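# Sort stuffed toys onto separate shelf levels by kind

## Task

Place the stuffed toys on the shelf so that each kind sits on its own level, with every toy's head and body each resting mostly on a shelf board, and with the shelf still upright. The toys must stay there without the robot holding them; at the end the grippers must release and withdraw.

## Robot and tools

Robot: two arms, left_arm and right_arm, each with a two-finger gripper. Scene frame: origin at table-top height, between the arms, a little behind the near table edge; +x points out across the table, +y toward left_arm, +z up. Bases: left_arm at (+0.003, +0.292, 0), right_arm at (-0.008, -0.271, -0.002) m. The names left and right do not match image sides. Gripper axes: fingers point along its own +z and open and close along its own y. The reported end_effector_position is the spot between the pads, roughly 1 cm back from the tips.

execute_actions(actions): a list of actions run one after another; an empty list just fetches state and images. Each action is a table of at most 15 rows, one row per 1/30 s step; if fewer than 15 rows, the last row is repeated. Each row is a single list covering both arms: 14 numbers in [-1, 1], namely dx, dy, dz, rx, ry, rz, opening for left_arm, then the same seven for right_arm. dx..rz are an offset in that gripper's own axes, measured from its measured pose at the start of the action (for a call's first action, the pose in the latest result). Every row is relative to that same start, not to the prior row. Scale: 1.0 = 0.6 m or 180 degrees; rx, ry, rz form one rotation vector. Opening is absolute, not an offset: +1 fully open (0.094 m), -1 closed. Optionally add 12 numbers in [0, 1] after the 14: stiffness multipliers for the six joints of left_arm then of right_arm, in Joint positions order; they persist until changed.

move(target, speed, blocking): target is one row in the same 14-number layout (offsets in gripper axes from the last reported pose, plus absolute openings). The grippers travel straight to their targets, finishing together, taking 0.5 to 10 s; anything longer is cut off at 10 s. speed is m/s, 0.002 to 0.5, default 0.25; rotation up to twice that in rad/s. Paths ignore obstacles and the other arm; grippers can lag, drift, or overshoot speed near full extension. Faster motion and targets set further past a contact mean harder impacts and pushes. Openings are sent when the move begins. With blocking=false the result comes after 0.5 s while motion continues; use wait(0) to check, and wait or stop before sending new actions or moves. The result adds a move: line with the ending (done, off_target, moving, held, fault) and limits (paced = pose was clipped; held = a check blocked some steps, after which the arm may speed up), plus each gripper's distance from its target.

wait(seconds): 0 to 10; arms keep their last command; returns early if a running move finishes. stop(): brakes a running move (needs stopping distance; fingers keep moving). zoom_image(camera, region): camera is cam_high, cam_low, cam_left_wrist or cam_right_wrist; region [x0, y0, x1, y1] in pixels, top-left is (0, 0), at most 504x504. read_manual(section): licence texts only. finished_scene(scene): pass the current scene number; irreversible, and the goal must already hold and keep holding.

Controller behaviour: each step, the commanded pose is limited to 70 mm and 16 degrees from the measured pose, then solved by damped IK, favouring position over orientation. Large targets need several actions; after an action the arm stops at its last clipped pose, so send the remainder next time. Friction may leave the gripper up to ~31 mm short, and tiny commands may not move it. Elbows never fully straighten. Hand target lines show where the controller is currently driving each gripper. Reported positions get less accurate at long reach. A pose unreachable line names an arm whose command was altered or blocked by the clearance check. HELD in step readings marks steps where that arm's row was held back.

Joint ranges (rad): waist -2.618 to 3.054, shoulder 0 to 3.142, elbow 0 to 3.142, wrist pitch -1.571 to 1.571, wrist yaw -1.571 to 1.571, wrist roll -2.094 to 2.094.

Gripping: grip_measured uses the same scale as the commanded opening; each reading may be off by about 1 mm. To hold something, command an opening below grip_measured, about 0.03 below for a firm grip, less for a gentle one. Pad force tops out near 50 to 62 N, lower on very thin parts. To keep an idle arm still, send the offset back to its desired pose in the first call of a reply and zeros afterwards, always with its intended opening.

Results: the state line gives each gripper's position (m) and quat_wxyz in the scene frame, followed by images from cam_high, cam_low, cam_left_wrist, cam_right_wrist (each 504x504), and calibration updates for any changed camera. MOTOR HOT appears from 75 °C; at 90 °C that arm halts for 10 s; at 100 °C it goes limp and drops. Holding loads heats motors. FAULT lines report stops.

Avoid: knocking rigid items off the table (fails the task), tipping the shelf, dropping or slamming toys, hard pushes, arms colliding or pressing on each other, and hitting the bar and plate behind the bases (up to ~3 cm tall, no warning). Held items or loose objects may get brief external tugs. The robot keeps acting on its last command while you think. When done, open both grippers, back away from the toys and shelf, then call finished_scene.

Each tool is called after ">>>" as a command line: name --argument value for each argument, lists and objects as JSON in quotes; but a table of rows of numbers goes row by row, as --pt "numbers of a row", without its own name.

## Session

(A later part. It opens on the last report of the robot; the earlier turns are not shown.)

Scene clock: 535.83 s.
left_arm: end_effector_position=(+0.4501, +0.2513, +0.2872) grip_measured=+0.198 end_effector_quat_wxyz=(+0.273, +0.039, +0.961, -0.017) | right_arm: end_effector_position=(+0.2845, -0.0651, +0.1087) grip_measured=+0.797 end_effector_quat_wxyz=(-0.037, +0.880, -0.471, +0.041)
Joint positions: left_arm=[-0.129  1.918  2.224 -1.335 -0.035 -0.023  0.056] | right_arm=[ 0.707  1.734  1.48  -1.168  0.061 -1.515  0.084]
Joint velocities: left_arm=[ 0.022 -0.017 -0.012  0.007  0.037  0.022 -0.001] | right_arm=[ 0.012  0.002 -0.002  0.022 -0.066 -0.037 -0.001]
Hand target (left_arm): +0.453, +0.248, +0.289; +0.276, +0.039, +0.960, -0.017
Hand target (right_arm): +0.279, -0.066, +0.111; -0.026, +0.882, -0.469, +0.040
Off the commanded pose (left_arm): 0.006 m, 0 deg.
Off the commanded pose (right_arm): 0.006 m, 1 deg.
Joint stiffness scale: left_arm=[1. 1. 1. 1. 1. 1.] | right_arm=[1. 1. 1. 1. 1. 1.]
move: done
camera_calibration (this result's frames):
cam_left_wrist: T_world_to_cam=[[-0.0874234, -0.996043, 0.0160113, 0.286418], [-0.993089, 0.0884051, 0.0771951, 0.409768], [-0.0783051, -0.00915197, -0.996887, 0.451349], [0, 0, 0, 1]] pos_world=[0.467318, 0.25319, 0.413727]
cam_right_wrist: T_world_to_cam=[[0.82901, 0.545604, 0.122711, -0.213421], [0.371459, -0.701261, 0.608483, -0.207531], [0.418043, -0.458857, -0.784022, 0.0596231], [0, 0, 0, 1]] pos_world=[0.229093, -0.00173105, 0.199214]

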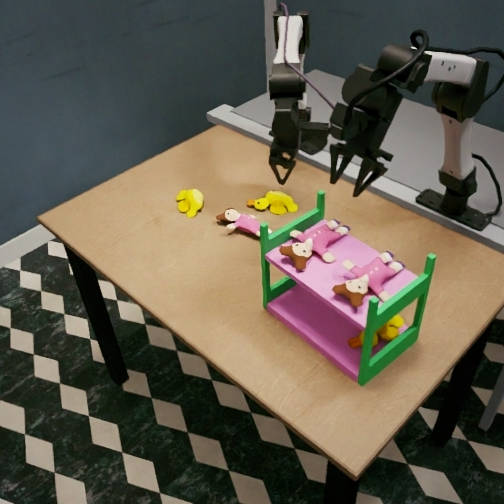

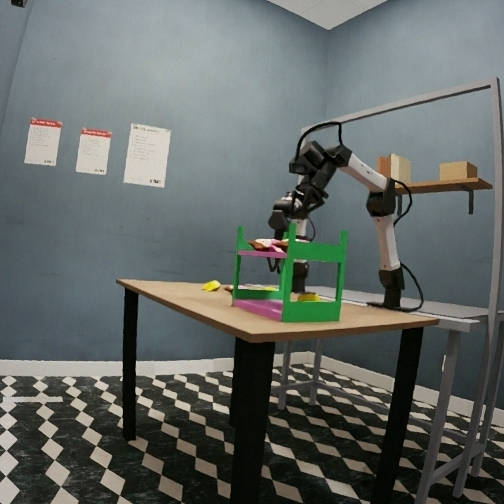

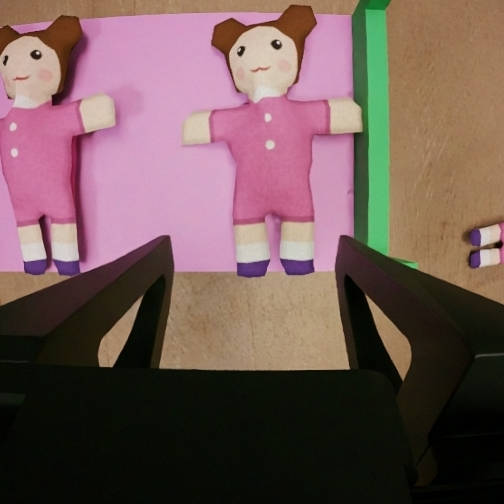

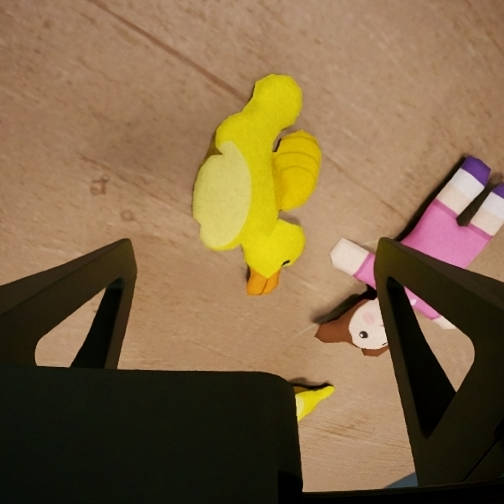

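>>> move --target '[0.2105,-0.1205,-0.0855,0.175,-0.078,0.218,0.2,0.432,-0.002,0.023,0.009,0.011,0.242,0.8]' --speed 0.4

Scene clock: 572.67 s.
left_arm: end_effector_position=(+0.3118, +0.1914, +0.2623) grip_measured=+0.198 end_effector_quat_wxyz=(+0.341, +0.422, +0.819, -0.185) | right_arm: end_effector_position=(+0.4361, -0.2780, +0.1115) grip_measured=+0.797 end_effector_quat_wxyz=(+0.065, -0.645, +0.759, -0.063)
Joint positions: left_arm=[-0.05   1.358  1.411 -1.095  0.585  0.749  0.056] | right_arm=[ 0.035  2.005  1.848 -1.185 -0.008 -1.429  0.084]
Joint velocities: left_arm=[ 0.002 -0.002 -0.017 -0.007 -0.022  0.007  0.001] | right_arm=[-0.007 -0.012 -0.007 -0.11   0.037  0.095 -0.   ]
Hand target (left_arm): +0.310, +0.193, +0.264; +0.350, +0.424, +0.814, -0.187
Hand target (right_arm): +0.432, -0.278, +0.107; +0.054, -0.641, +0.764, -0.049
Off the commanded pose (left_arm): 0.004 m, 2 deg.
Off the commanded pose (right_arm): 0.009 m, 2 deg.
Joint stiffness scale: left_arm=[1. 1. 1. 1. 1. 1.] | right_arm=[1. 1. 1. 1. 1. 1.]
move: done
camera_calibration (this result's frames):
cam_left_wrist: T_world_to_cam=[[-0.819957, -0.572057, 0.0205378, 0.361085], [-0.567135, 0.806989, -0.164705, 0.0727906], [0.0776468, -0.146699, -0.986129, 0.389973], [0, 0, 0, 1]] pos_world=[0.307076, 0.205028, 0.389137]
cam_right_wrist: T_world_to_cam=[[0.96559, -0.169015, 0.197661, -0.489901], [-0.252501, -0.791288, 0.556872, -0.162012], [0.0622872, -0.587619, -0.806737, 0.0225949], [0, 0, 0, 1]] pos_world=[0.430728, -0.197722, 0.205283]

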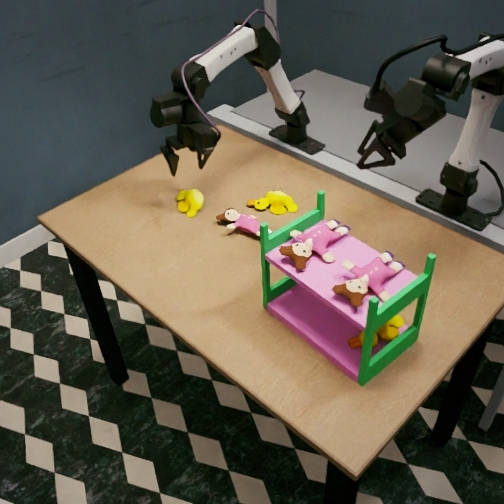

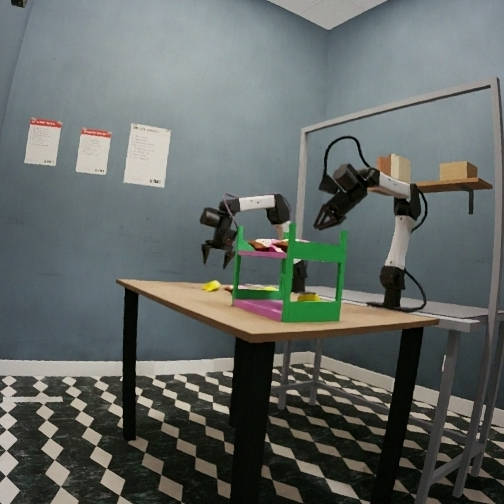

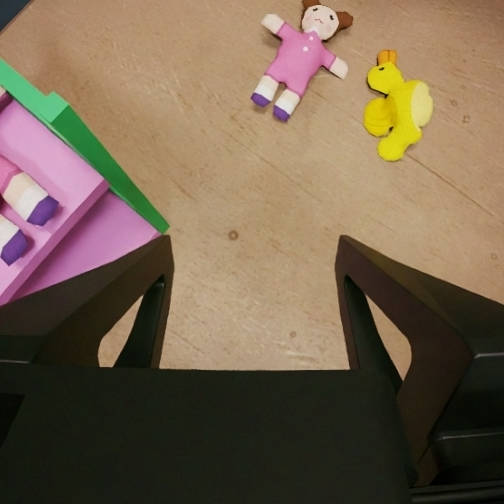

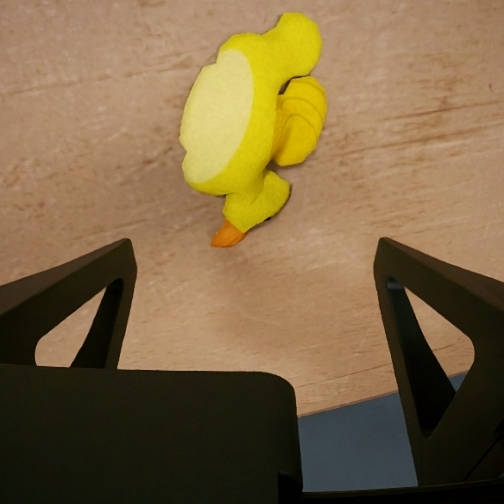

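>>> move --target '[0.071,-0.276,0.355,0,0,0,0.75,-0.047,0.014,0.16,0,0,0.055,0.85]' --speed 0.3

Scene clock: 591.47 s.
left_arm: end_effector_position=(+0.2485, -0.0014, +0.0916) grip_measured=+0.748 end_effector_quat_wxyz=(+0.345, +0.422, +0.819, -0.181) | right_arm: end_effector_position=(+0.4576, -0.2513, +0.0296) grip_measured=+0.847 end_effector_quat_wxyz=(+0.087, -0.576, +0.810, -0.063)
Joint positions: left_arm=[-0.852  1.463  0.734 -0.074  0.072  0.083  0.082] | right_arm=[ 0.099  2.096  1.655 -0.866 -0.002 -1.195  0.087]
Joint velocities: left_arm=[-0.012 -0.007  0.007 -0.022  0.051 -0.037 -0.001] | right_arm=[ 0.007  0.007  0.007 -0.051 -0.022 -0.007  0.001]
Hand target (left_arm): +0.246, -0.005, +0.084; +0.344, +0.423, +0.819, -0.180
Hand target (right_arm): +0.450, -0.250, +0.016; +0.070, -0.577, +0.812, -0.057
Off the commanded pose (left_arm): 0.008 m, 1 deg.
Off the commanded pose (right_arm): 0.016 m, 2 deg.
Joint stiffness scale: left_arm=[1. 1. 1. 1. 1. 1.] | right_arm=[1. 1. 1. 1. 1. 1.]
move: off_target (right_arm)
camera_calibration (this result's frames):
cam_left_wrist: T_world_to_cam=[[-0.818322, -0.574692, 0.00884447, 0.203032], [-0.567762, 0.805869, -0.167993, 0.164771], [0.0894171, -0.142494, -0.985748, 0.195316], [0, 0, 0, 1]] pos_world=[0.242232, 0.0117286, 0.218417]
cam_right_wrist: T_world_to_cam=[[0.915879, -0.335386, 0.220638, -0.50969], [-0.401437, -0.760127, 0.510936, -0.0124888], [-0.0036483, -0.556528, -0.830821, 0.00959357], [0, 0, 0, 1]] pos_world=[0.461836, -0.175097, 0.126808]

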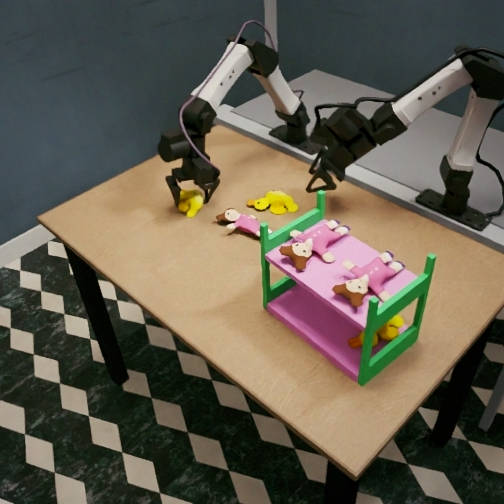

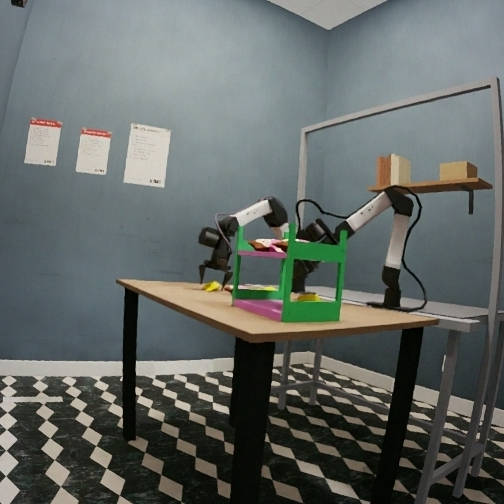

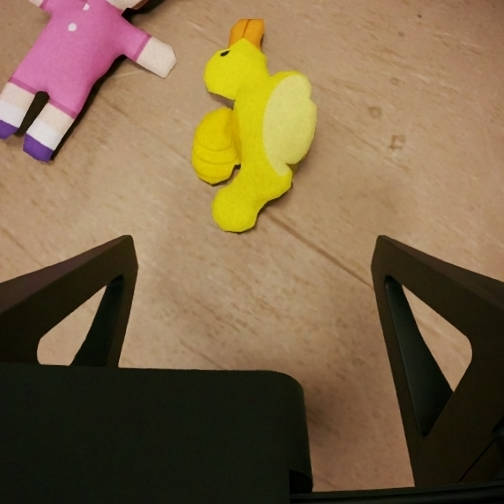

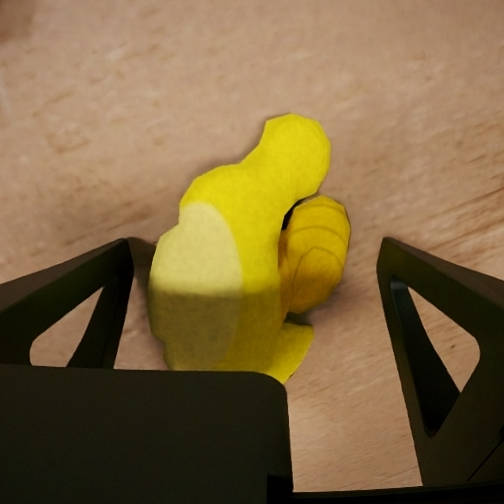

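>>> move --target '[-0.0175,-0.003,0.191,0,0,0,0.75,0,0.012,0.026,-0.015,0,0,0.85]' --speed 0.17

Scene clock: 605.27 s.
left_arm: end_effector_position=(+0.2928, -0.0640, +0.0125) grip_measured=+0.748 end_effector_quat_wxyz=(+0.328, +0.425, +0.825, -0.174) | right_arm: end_effector_position=(+0.4573, -0.2501, +0.0264) grip_measured=+0.847 end_effector_quat_wxyz=(+0.086, -0.577, +0.810, -0.058)
Joint positions: left_arm=[-0.873  1.941  0.924  0.176  0.058  0.067  0.082] | right_arm=[ 0.099  2.104  1.656 -0.865 -0.01  -1.195  0.087]
Joint velocities: left_arm=[-0.017  0.012  0.002 -0.051 -0.081 -0.007 -0.001] | right_arm=[-0.017 -0.012  0.002 -0.051  0.007 -0.022  0.001]
Hand target (left_arm): +0.297, -0.077, +0.020; +0.345, +0.423, +0.818, -0.181
Hand target (right_arm): +0.454, -0.249, +0.013; +0.074, -0.578, +0.812, -0.044
Off the commanded pose (left_arm): 0.015 m, 2 deg.
Off the commanded pose (right_arm): 0.014 m, 2 deg.
Joint stiffness scale: left_arm=[1. 1. 1. 1. 1. 1.] | right_arm=[1. 1. 1. 1. 1. 1.]
move: off_target (left_arm, right_arm)
camera_calibration (this result's frames):
cam_left_wrist: T_world_to_cam=[[-0.818373, -0.574543, 0.012905, 0.204007], [-0.571146, 0.810634, -0.129096, 0.227926], [0.06371, -0.113019, -0.991548, 0.114019], [0, 0, 0, 1]] pos_world=[0.289868, -0.0546674, 0.139847]
cam_right_wrist: T_world_to_cam=[[0.917706, -0.3359, 0.212103, -0.509078], [-0.397166, -0.76407, 0.508386, -0.0129383], [-0.00870465, -0.550788, -0.834599, 0.0114654], [0, 0, 0, 1]] pos_world=[0.462145, -0.17457, 0.124124]

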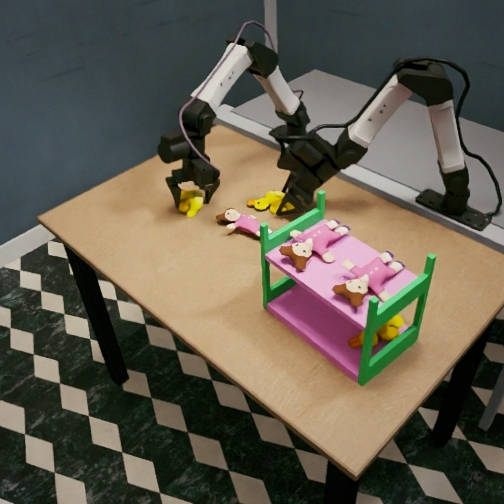

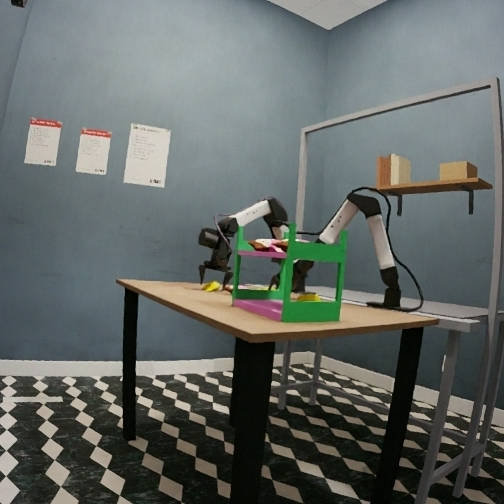

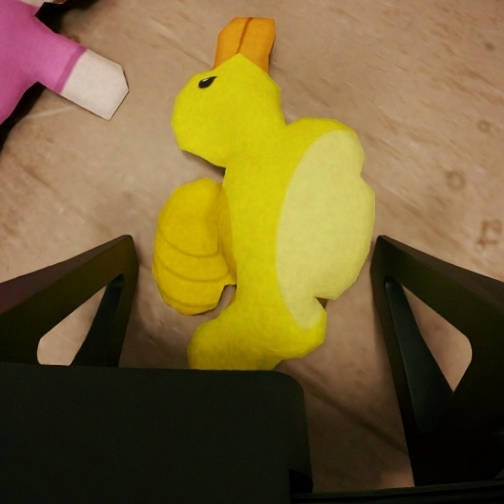

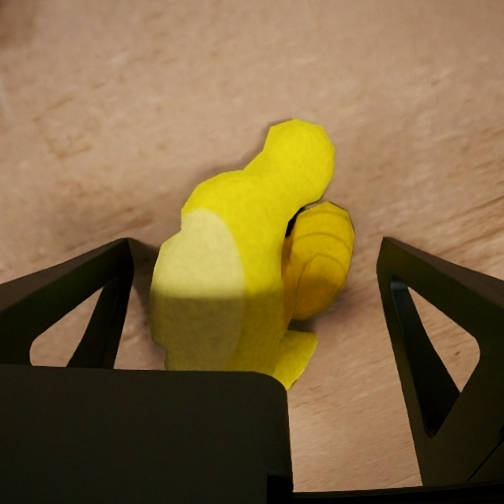

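>>> execute_actions --actions '[[[0,0,0,0,0,0,-0.63,0,0,0,0,0,0,-0.6]]]'

Scene clock: 613.83 s.
left_arm: end_effector_position=(+0.2951, -0.0666, +0.0159) grip_measured=-0.626 end_effector_quat_wxyz=(+0.336, +0.424, +0.822, -0.178) | right_arm: end_effector_position=(+0.4595, -0.2500, +0.0269) grip_measured=-0.596 end_effector_quat_wxyz=(+0.090, -0.576, +0.810, -0.061)
Joint positions: left_arm=[-0.873  1.941  0.924  0.195  0.058  0.067  0.018] | right_arm=[ 0.099  2.104  1.656 -0.856 -0.01  -1.195  0.019]
Joint velocities: left_arm=[-0.007  0.022 -0.022 -0.051 -0.022  0.022 -0.   ] | right_arm=[-0.007  0.002 -0.012 -0.007 -0.022  0.022  0.   ]
Hand target (left_arm): +0.293, -0.064, +0.013; +0.328, +0.425, +0.825, -0.174
Hand target (right_arm): +0.457, -0.250, +0.026; +0.087, -0.577, +0.810, -0.058
Off the commanded pose (left_arm): 0.005 m, 1 deg.
Off the commanded pose (right_arm): 0.002 m, 1 deg.
Joint stiffness scale: left_arm=[1. 1. 1. 1. 1. 1.] | right_arm=[1. 1. 1. 1. 1. 1.]
Step readings (end_effector_position):
0: left_arm (+0.2929, -0.0642, +0.0127) | right_arm (+0.4573, -0.2501, +0.0264)
1: left_arm (+0.2929, -0.0642, +0.0127) | right_arm (+0.4573, -0.2501, +0.0264)
2: left_arm (+0.2929, -0.0642, +0.0127) | right_arm (+0.4573, -0.2501, +0.0264)
4: left_arm (+0.2938, -0.0650, +0.0139) | right_arm (+0.4577, -0.2501, +0.0265)
8: left_arm (+0.2948, -0.0662, +0.0153) | right_arm (+0.4592, -0.2500, +0.0269)
15: end_effector_position above
camera_calibration (this result's frames):
cam_left_wrist: T_world_to_cam=[[-0.818222, -0.57479, 0.0113813, 0.204286], [-0.569853, 0.808257, -0.148281, 0.231511], [0.0760315, -0.127812, -0.98888, 0.112208], [0, 0, 0, 1]] pos_world=[0.290547, -0.0553571, 0.142964]
cam_right_wrist: T_world_to_cam=[[0.915768, -0.335869, 0.220366, -0.510489], [-0.401707, -0.764303, 0.504453, -0.0101013], [-0.00100351, -0.550484, -0.834845, 0.00847821], [0, 0, 0, 1]] pos_world=[0.46344, -0.174511, 0.124668]

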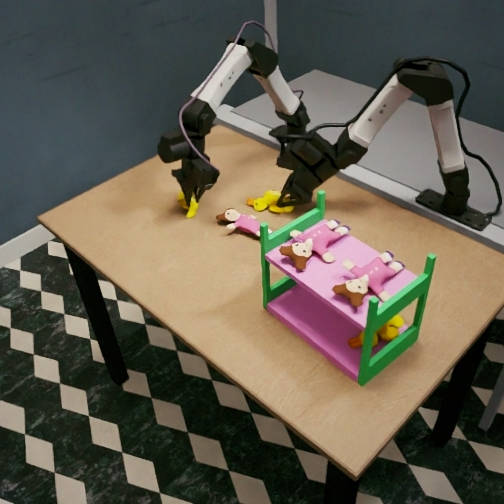

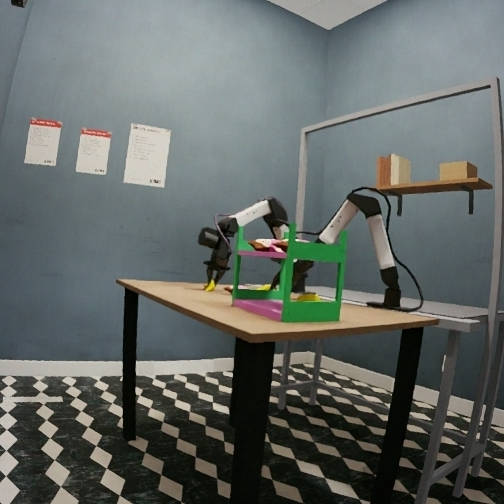

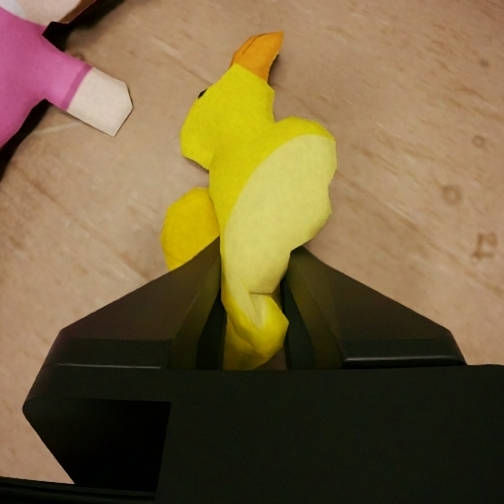

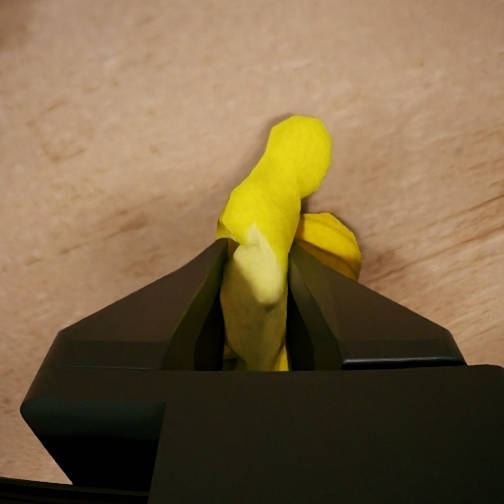

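>>> move --target '[0,0,0,0,0,0,0.8,0.07,0.04,-0.135,-0.04,0.02,0,-0.6]' --speed 0.25

>>> execute_actions --actions '[[[0.002,0,0.008,0,0,-0.01,0.8,0,0,0,0,0,0,-0.6],[0.005,0,0.02,0,0,-0.02,0.8,0,0,0,0,0,0,-0.6]]]'

Scene clock: 628.87 s.
left_arm: end_effector_position=(+0.2950, -0.0665, +0.0157) grip_measured=+0.798 end_effector_quat_wxyz=(+0.336, +0.424, +0.822, -0.177) | right_arm: end_effector_position=(+0.4118, -0.2788, +0.0987) grip_measured=-0.597 end_effector_quat_wxyz=(+0.041, -0.578, +0.814, -0.035)
Joint positions: left_arm=[-0.873  1.941  0.924  0.194  0.058  0.067  0.084] | right_arm=[ 0.031  1.978  1.767 -1.206 -0.01  -1.26   0.019]
Joint velocities: left_arm=[-0.002 -0.012 -0.002 -0.051  0.022 -0.037  0.   ] | right_arm=[ 0.007  0.012  0.007  0.022  0.037 -0.066  0.001]
Hand target (left_arm): +0.295, -0.067, +0.016; +0.336, +0.424, +0.822, -0.178
Hand target (right_arm): +0.406, -0.282, +0.098; +0.028, -0.579, +0.815, -0.029
Off the commanded pose (left_arm): 0.000 m, 0 deg.
Off the commanded pose (right_arm): 0.006 m, 2 deg.
Joint stiffness scale: left_arm=[1. 1. 1. 1. 1. 1.] | right_arm=[1. 1. 1. 1. 1. 1.]
move: done
camera_calibration (this result's frames):
cam_left_wrist: T_world_to_cam=[[-0.818222, -0.574789, 0.0114514, 0.204273], [-0.569918, 0.808349, -0.14753, 0.231374], [0.0755417, -0.127238, -0.988991, 0.112282], [0, 0, 0, 1]] pos_world=[0.290523, -0.0553303, 0.142841]
cam_right_wrist: T_world_to_cam=[[0.933435, -0.337285, 0.12222, -0.490272], [-0.345763, -0.755011, 0.557142, -0.113136], [-0.0956379, -0.562315, -0.821374, 0.0868286], [0, 0, 0, 1]] pos_world=[0.426823, -0.201955, 0.194272]

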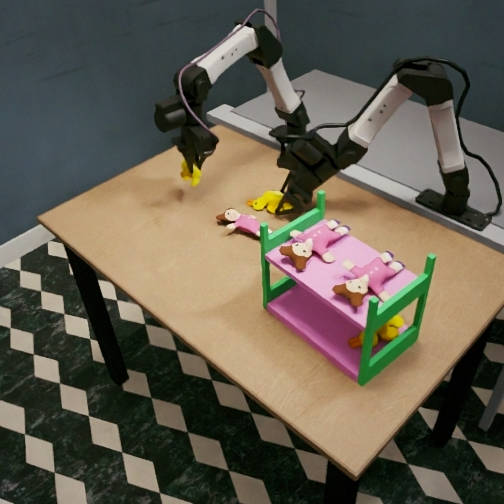

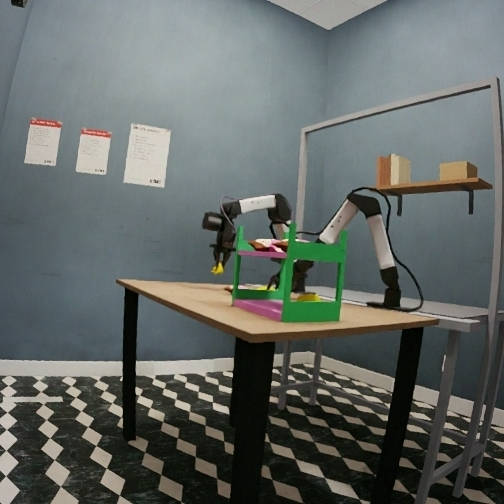

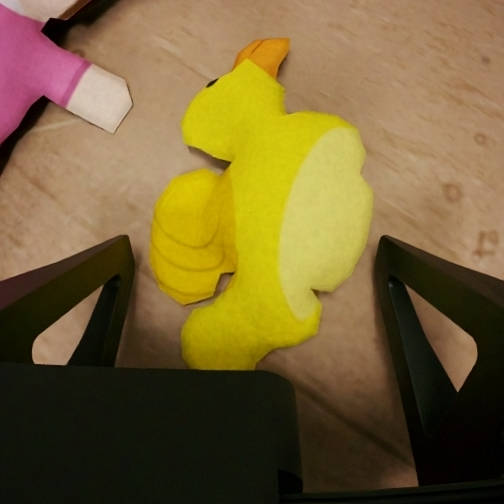

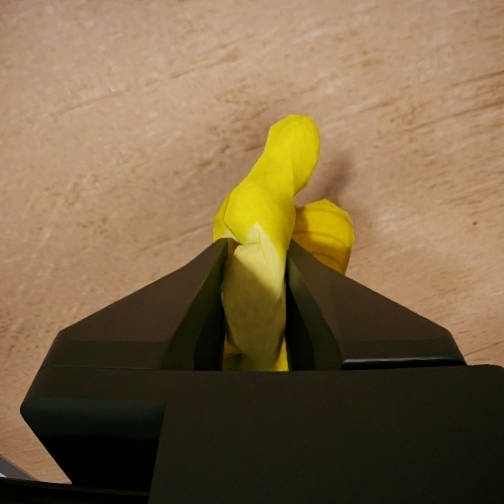

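Scene clock: 629.37 s.
left_arm: end_effector_position=(+0.2976, -0.0693, +0.0123) grip_measured=+0.798 end_effector_quat_wxyz=(+0.337, +0.403, +0.830, -0.187) | right_arm: end_effector_position=(+0.4117, -0.2788, +0.0987) grip_measured=-0.597 end_effector_quat_wxyz=(+0.041, -0.578, +0.814, -0.035)
Joint positions: left_arm=[-0.873  1.962  0.924  0.228  0.056  0.019  0.084] | right_arm=[ 0.031  1.978  1.767 -1.206 -0.01  -1.26   0.019]
Joint velocities: left_arm=[-0.012  0.002 -0.022  0.022 -0.022  0.007 -0.   ] | right_arm=[-0.002 -0.002 -0.012 -0.037 -0.051  0.051 -0.   ]
Hand target (left_arm): +0.298, -0.072, +0.005; +0.330, +0.398, +0.835, -0.188
Hand target (right_arm): +0.412, -0.279, +0.099; +0.041, -0.578, +0.814, -0.035
Off the commanded pose (left_arm): 0.008 m, 1 deg.
Off the commanded pose (right_arm): 0.000 m, 0 deg.
Joint stiffness scale: left_arm=[1. 1. 1. 1. 1. 1.] | right_arm=[1. 1. 1. 1. 1. 1.]
Step readings (end_effector_position):
0: left_arm (+0.2950, -0.0665, +0.0157) | right_arm (+0.4118, -0.2788, +0.0987)
1: left_arm (+0.2950, -0.0665, +0.0157) | right_arm (+0.4117, -0.2788, +0.0987)
2: left_arm (+0.2950, -0.0666, +0.0147) | right_arm (+0.4117, -0.2788, +0.0987)
4: left_arm (+0.2959, -0.0673, +0.0113) | right_arm (+0.4117, -0.2788, +0.0987)
8: left_arm (+0.2973, -0.0689, +0.0121) | right_arm (+0.4117, -0.2788, +0.0987)
15: end_effector_position above
camera_calibration (this result's frames):
cam_left_wrist: T_world_to_cam=[[-0.796972, -0.602456, 0.0433816, 0.196245], [-0.600818, 0.783325, -0.159435, 0.2422], [0.0620708, -0.15313, -0.986255, 0.110538], [0, 0, 0, 1]] pos_world=[0.295059, -0.054566, 0.139121]
cam_right_wrist: T_world_to_cam=[[0.93348, -0.337292, 0.121861, -0.490167], [-0.345555, -0.755014, 0.557266, -0.113259], [-0.0959546, -0.562306, -0.821343, 0.0869427], [0, 0, 0, 1]] pos_world=[0.426766, -0.201953, 0.194258]

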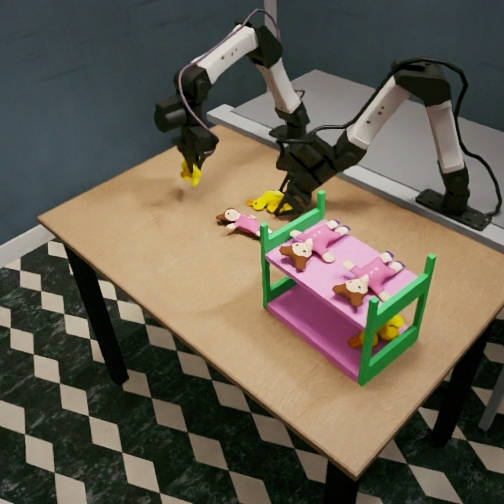

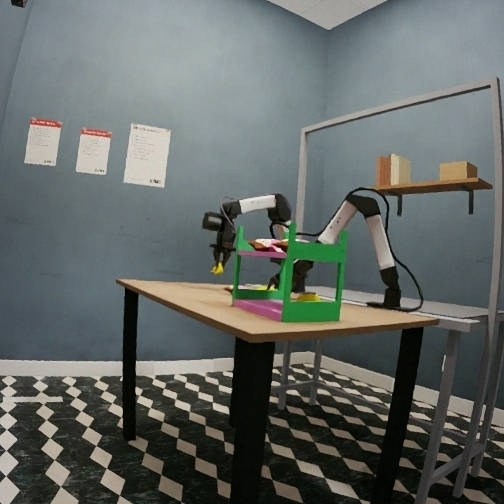

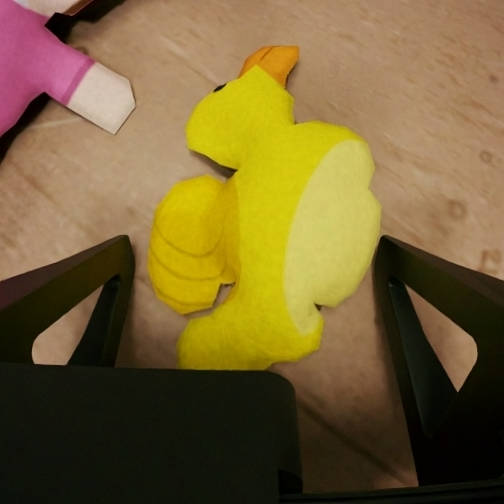

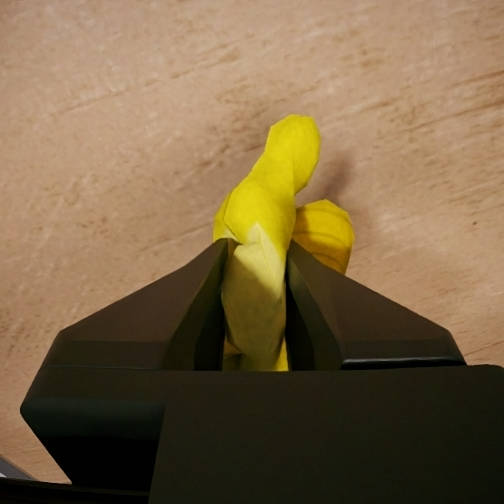

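>>> execute_actions --actions '[[[0.005,0,0.007,0,0,0,0.4,0,0,0,0,0,0,-0.6],[0.005,0,0.007,0,0,0,0.3,0,0,0,0,0,0,-0.6],[0.005,0,0.007,0,0,0,0.2,0,0,0,0,0,0,-0.6],[0.005,0,0.007,0,0,0,0.1,0,0,0,0,0,0,-0.6],[0.005,0,0.007,0,0,0,0,0,0,0,0,0,0,-0.6],[0.005,0,0.007,0,0,0,-0.1,0,0,0,0,0,0,-0.6],[0.005,0,0.007,0,0,0,-0.2,0,0,0,0,0,0,-0.6],[0.005,0,0.007,0,0,0,-0.3,0,0,0,0,0,0,-0.6],[0.005,0,0.007,0,0,0,-0.4,0,0,0,0,0,0,-0.6],[0.005,0,0.007,0,0,0,-0.5,0,0,0,0,0,0,-0.6],[0.005,0,0.007,0,0,0,-0.63,0,0,0,0,0,0,-0.6]]]'

Scene clock: 639.90 s.
left_arm: end_effector_position=(+0.2989, -0.0706, +0.0142) grip_measured=-0.627 end_effector_quat_wxyz=(+0.342, +0.401, +0.829, -0.189) | right_arm: end_effector_position=(+0.4117, -0.2788, +0.0987) grip_measured=-0.597 end_effector_quat_wxyz=(+0.041, -0.578, +0.814, -0.035)
Joint positions: left_arm=[-0.873  1.962  0.924  0.238  0.056  0.017  0.018] | right_arm=[ 0.031  1.978  1.767 -1.206 -0.01  -1.26   0.019]
Joint velocities: left_arm=[ 0.012 -0.012 -0.007 -0.037 -0.022 -0.007 -0.   ] | right_arm=[ 0.007  0.007  0.007  0.007 -0.007  0.022  0.001]
Hand target (left_arm): +0.298, -0.070, +0.007; +0.337, +0.403, +0.830, -0.187
Hand target (right_arm): +0.412, -0.279, +0.099; +0.041, -0.578, +0.814, -0.035
Off the commanded pose (left_arm): 0.007 m, 1 deg.
Off the commanded pose (right_arm): 0.000 m, 0 deg.
Joint stiffness scale: left_arm=[1. 1. 1. 1. 1. 1.] | right_arm=[1. 1. 1. 1. 1. 1.]
MOTOR HOT: a motor of the right arm reached 75 °C. Now the hottest motor of the right arm, joint 2 (shoulder), reports 75 °C. The controller's stop level is 90 °C. To cool a motor, set the load down, stop pushing, or move to a pose that needs little force.
Step readings (end_effector_position):
0: left_arm (+0.2976, -0.0693, +0.0124) | right_arm (+0.4117, -0.2788, +0.0987)
1: left_arm (+0.2979, -0.0695, +0.0127) | right_arm (+0.4117, -0.2788, +0.0987)
2: left_arm (+0.2979, -0.0695, +0.0127) | right_arm (+0.4117, -0.2788, +0.0987)
4: left_arm (+0.2979, -0.0695, +0.0127) | right_arm (+0.4117, -0.2788, +0.0987)
8: left_arm (+0.2979, -0.0696, +0.0128) | right_arm (+0.4117, -0.2788, +0.0987)
15: end_effector_position above
camera_calibration (this result's frames):
cam_left_wrist: T_world_to_cam=[[-0.796014, -0.603666, 0.0441499, 0.195975], [-0.601438, 0.780651, -0.169873, 0.244453], [0.0680809, -0.161775, -0.984476, 0.109665], [0, 0, 0, 1]] pos_world=[0.295556, -0.0547877, 0.140836]
cam_right_wrist: T_world_to_cam=[[0.93348, -0.337292, 0.121861, -0.490167], [-0.345555, -0.755014, 0.557266, -0.113259], [-0.0959546, -0.562306, -0.821343, 0.0869427], [0, 0, 0, 1]] pos_world=[0.426766, -0.201953, 0.194258]

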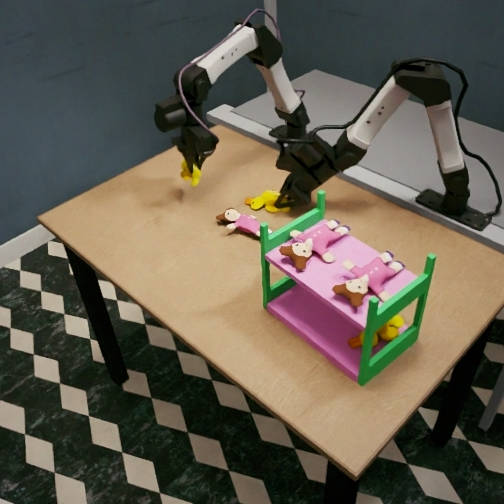

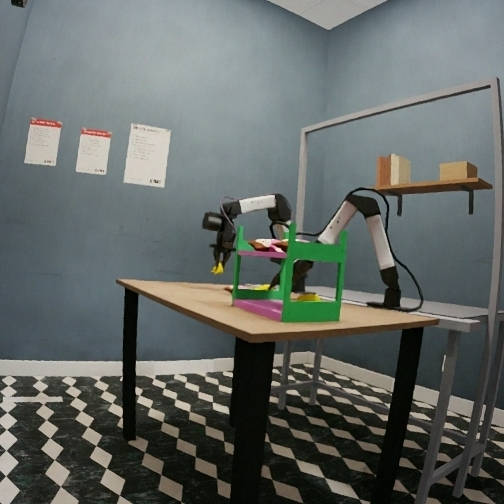

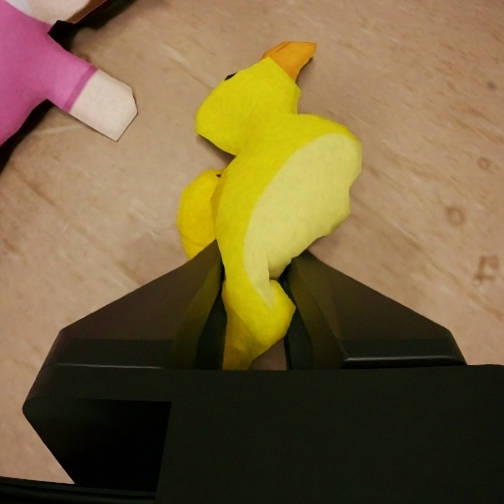

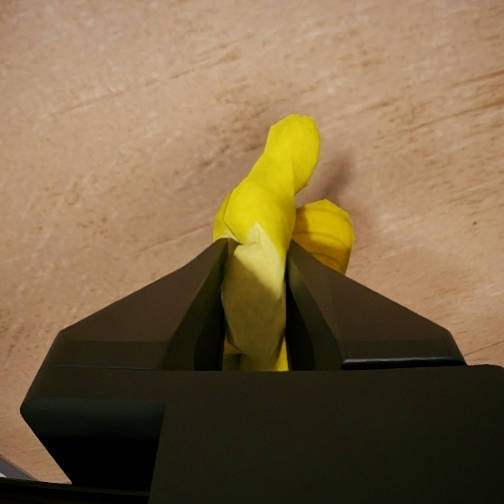

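>>> move --target '[0,0,0,0,0,0,0.85,0.075,0.113,-0.014,-0.03,0.01,0,-0.6]' --speed 0.25

>>> execute_actions --actions '[[[-0.006,0,0.008,0,0,0,0.85,0,0,0,0,0,0,-0.6],[-0.012,0,0.016,0,0,0,0.85,0,0,0,0,0,0,-0.6],[-0.018,0,0.024,0,0,0,0.85,0,0,0,0,0,0,-0.6],[-0.025,0,0.033,0,0,0,0.85,0,0,0,0,0,0,-0.6]]]'

Scene clock: 653.33 s.
left_arm: end_effector_position=(+0.2986, -0.0703, +0.0138) grip_measured=+0.848 end_effector_quat_wxyz=(+0.341, +0.401, +0.829, -0.189) | right_arm: end_effector_position=(+0.3440, -0.2971, +0.1016) grip_measured=-0.597 end_effector_quat_wxyz=(+0.012, -0.578, +0.816, -0.016)
Joint positions: left_arm=[-0.873  1.962  0.924  0.236  0.056  0.017  0.087] | right_arm=[-0.027  1.778  1.511 -1.218 -0.01  -1.317  0.019]
Joint velocities: left_arm=[-0.012  0.007 -0.002 -0.037 -0.037 -0.022 -0.001] | right_arm=[-0.012 -0.022 -0.012 -0.037 -0.081 -0.007  0.   ]
Hand target (left_arm): +0.299, -0.071, +0.014; +0.342, +0.401, +0.829, -0.189
Hand target (right_arm): +0.333, -0.299, +0.099; +0.000, -0.578, +0.816, -0.006
Off the commanded pose (left_arm): 0.001 m, 0 deg.
Off the commanded pose (right_arm): 0.012 m, 2 deg.
Joint stiffness scale: left_arm=[1. 1. 1. 1. 1. 1.] | right_arm=[1. 1. 1. 1. 1. 1.]
MOTOR HOT: still on. Now the hottest motor of the right arm, joint 2 (shoulder), reports 75 °C; the controller's stop level is 90 °C.
move: off_target (right_arm)
camera_calibration (this result's frames):
cam_left_wrist: T_world_to_cam=[[-0.795966, -0.60372, 0.0442767, 0.195946], [-0.601665, 0.780963, -0.16762, 0.244057], [0.0666169, -0.160059, -0.984857, 0.109897], [0, 0, 0, 1]] pos_world=[0.295486, -0.054713, 0.140466]
cam_right_wrist: T_world_to_cam=[[0.938852, -0.339278, 0.0587113, -0.429495], [-0.308443, -0.752922, 0.581353, -0.166708], [-0.153035, -0.563914, -0.81153, 0.0907696], [0, 0, 0, 1]] pos_world=[0.365704, -0.22005, 0.195795]

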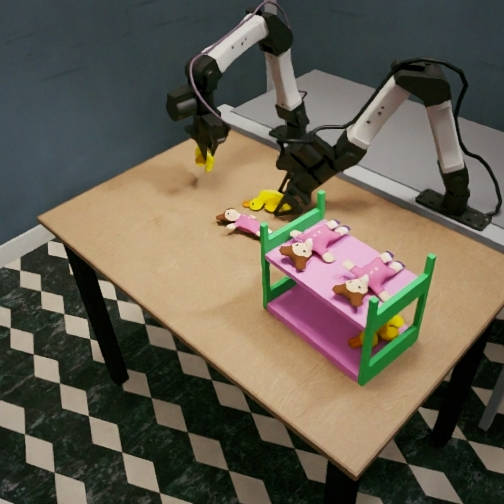

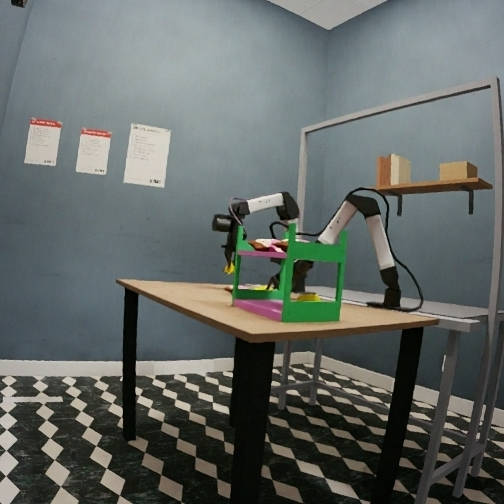

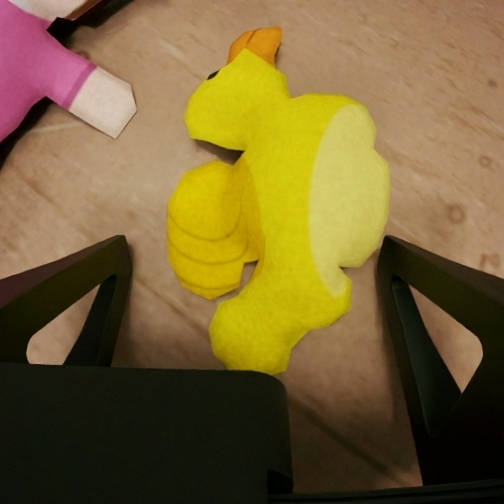

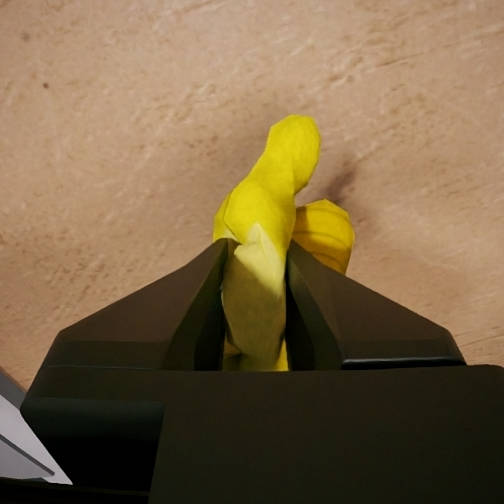

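Scene clock: 653.83 s.
left_arm: end_effector_position=(+0.3118, -0.0858, +0.0130) grip_measured=+0.848 end_effector_quat_wxyz=(+0.344, +0.400, +0.828, -0.190) | right_arm: end_effector_position=(+0.3440, -0.2971, +0.1016) grip_measured=-0.597 end_effector_quat_wxyz=(+0.012, -0.578, +0.816, -0.016)
Joint positions: left_arm=[-0.873  2.024  1.008  0.222  0.056  0.017  0.087] | right_arm=[-0.027  1.778  1.511 -1.218 -0.01  -1.317  0.019]
Joint velocities: left_arm=[ 0.002  0.002  0.002 -0.022  0.007  0.007 -0.   ] | right_arm=[-0.002 -0.022 -0.002 -0.007 -0.081  0.037 -0.   ]
Hand target (left_arm): +0.313, -0.090, +0.011; +0.341, +0.401, +0.829, -0.189
Hand target (right_arm): +0.344, -0.297, +0.102; +0.012, -0.578, +0.816, -0.016
Off the commanded pose (left_arm): 0.005 m, 0 deg.
Off the commanded pose (right_arm): 0.000 m, 0 deg.
Joint stiffness scale: left_arm=[1. 1. 1. 1. 1. 1.] | right_arm=[1. 1. 1. 1. 1. 1.]
MOTOR HOT: still on. Now the hottest motor of the right arm, joint 2 (shoulder), reports 75 °C; the controller's stop level is 90 °C.
Step readings (end_effector_position):
0: left_arm (+0.2986, -0.0703, +0.0138) | right_arm (+0.3440, -0.2971, +0.1016)
1: left_arm (+0.2986, -0.0703, +0.0137) | right_arm (+0.3440, -0.2971, +0.1016)
2: left_arm (+0.2988, -0.0705, +0.0131) | right_arm (+0.3440, -0.2971, +0.1016)
4: left_arm (+0.3032, -0.0756, +0.0130) | right_arm (+0.3440, -0.2971, +0.1016)
8: left_arm (+0.3115, -0.0855, +0.0130) | right_arm (+0.3440, -0.2971, +0.1016)
15: end_effector_position above
camera_calibration (this result's frames):
cam_left_wrist: T_world_to_cam=[[-0.795983, -0.603751, 0.0435477, 0.197173], [-0.600995, 0.779665, -0.175861, 0.263747], [0.0722239, -0.166155, -0.983451, 0.103538], [0, 0, 0, 1]] pos_world=[0.307979, -0.069388, 0.139621]
cam_right_wrist: T_world_to_cam=[[0.938852, -0.339278, 0.0587113, -0.429495], [-0.308443, -0.752922, 0.581353, -0.166708], [-0.153035, -0.563914, -0.81153, 0.0907696], [0, 0, 0, 1]] pos_world=[0.365704, -0.22005, 0.195795]

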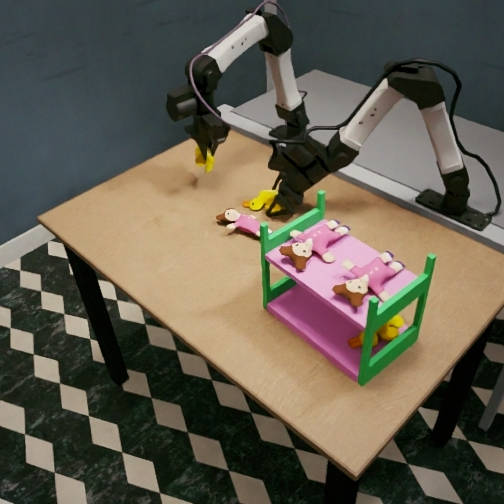

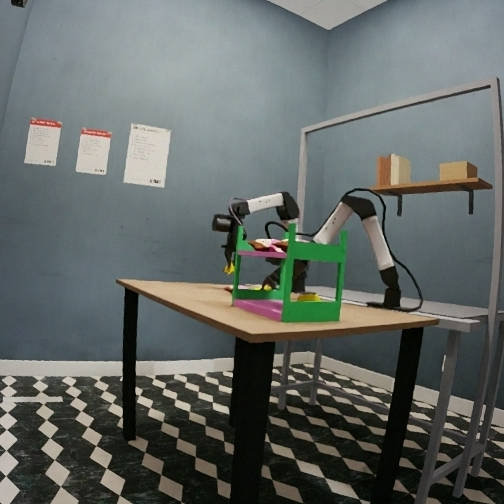

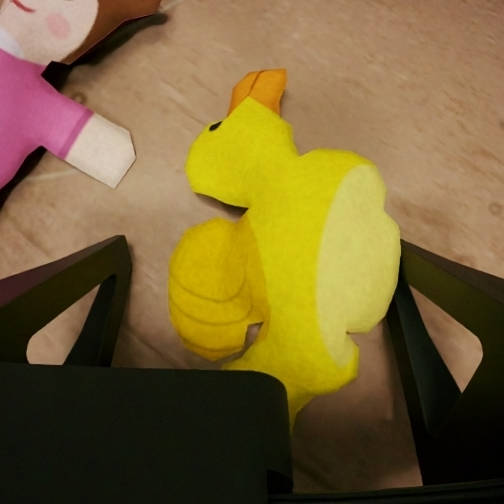

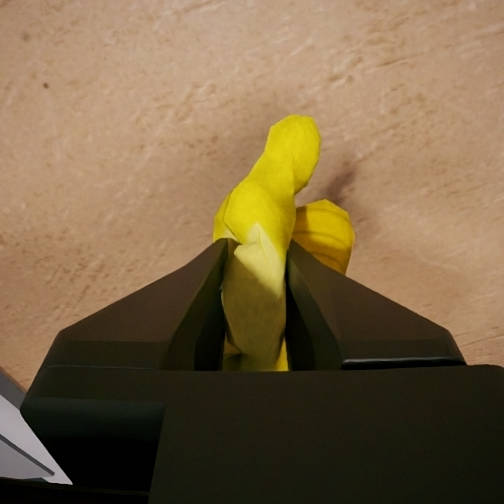

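>>> execute_actions --actions '[[[0.003,0,0.003,0,0,0,-0.6,0,0,0,0,0,0,-0.6]]]'

Scene clock: 664.13 s.
left_arm: end_effector_position=(+0.3127, -0.0862, +0.0139) grip_measured=-0.596 end_effector_quat_wxyz=(+0.347, +0.400, +0.827, -0.190) | right_arm: end_effector_position=(+0.3440, -0.2971, +0.1016) grip_measured=-0.597 end_effector_quat_wxyz=(+0.012, -0.578, +0.816, -0.016)
Joint positions: left_arm=[-0.873  2.024  1.008  0.227  0.053  0.017  0.019] | right_arm=[-0.027  1.778  1.511 -1.218 -0.01  -1.317  0.019]
Joint velocities: left_arm=[-0.012 -0.012 -0.007  0.007 -0.081 -0.007 -0.001] | right_arm=[-0.002  0.002  0.017  0.037  0.007 -0.022 -0.001]
Hand target (left_arm): +0.312, -0.086, +0.011; +0.344, +0.400, +0.828, -0.190
Hand target (right_arm): +0.344, -0.297, +0.102; +0.012, -0.578, +0.816, -0.016
Off the commanded pose (left_arm): 0.004 m, 0 deg.
Off the commanded pose (right_arm): 0.000 m, 0 deg.
Joint stiffness scale: left_arm=[1. 1. 1. 1. 1. 1.] | right_arm=[1. 1. 1. 1. 1. 1.]
MOTOR HOT: still on. Now the hottest motor of the right arm, joint 2 (shoulder), reports 73 °C; the controller's stop level is 90 °C.
Step readings (end_effector_position):
0: left_arm (+0.3118, -0.0858, +0.0130) | right_arm (+0.3440, -0.2971, +0.1016)
1: left_arm (+0.3118, -0.0858, +0.0130) | right_arm (+0.3440, -0.2971, +0.1016)
2: left_arm (+0.3119, -0.0857, +0.0130) | right_arm (+0.3440, -0.2971, +0.1016)
4: left_arm (+0.3118, -0.0858, +0.0130) | right_arm (+0.3440, -0.2971, +0.1016)
8: left_arm (+0.3127, -0.0862, +0.0139) | right_arm (+0.3440, -0.2971, +0.1016)
15: end_effector_position above
camera_calibration (this result's frames):
cam_left_wrist: T_world_to_cam=[[-0.795131, -0.605002, 0.0417013, 0.197237], [-0.60155, 0.778143, -0.180641, 0.264831], [0.0768388, -0.168719, -0.982665, 0.102583], [0, 0, 0, 1]] pos_world=[0.308256, -0.0694397, 0.140419]
cam_right_wrist: T_world_to_cam=[[0.938852, -0.339278, 0.0587113, -0.429495], [-0.308443, -0.752922, 0.581353, -0.166708], [-0.153035, -0.563914, -0.81153, 0.0907696], [0, 0, 0, 1]] pos_world=[0.365704, -0.22005, 0.195795]

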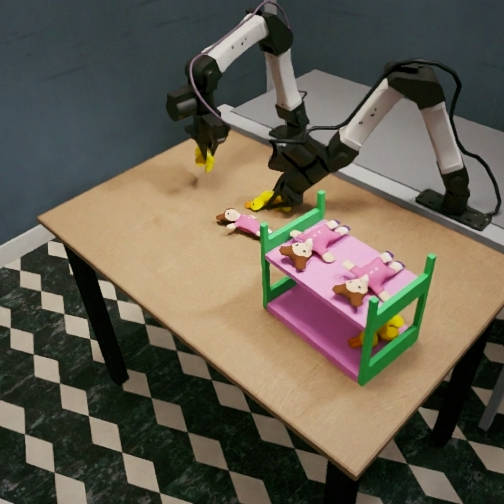

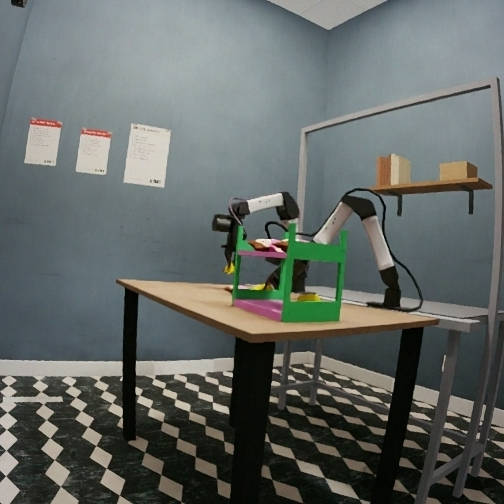

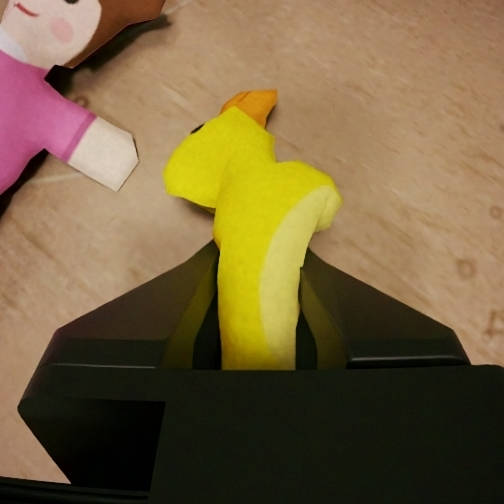

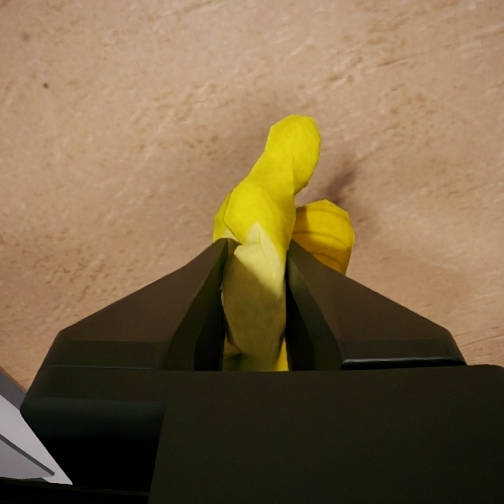

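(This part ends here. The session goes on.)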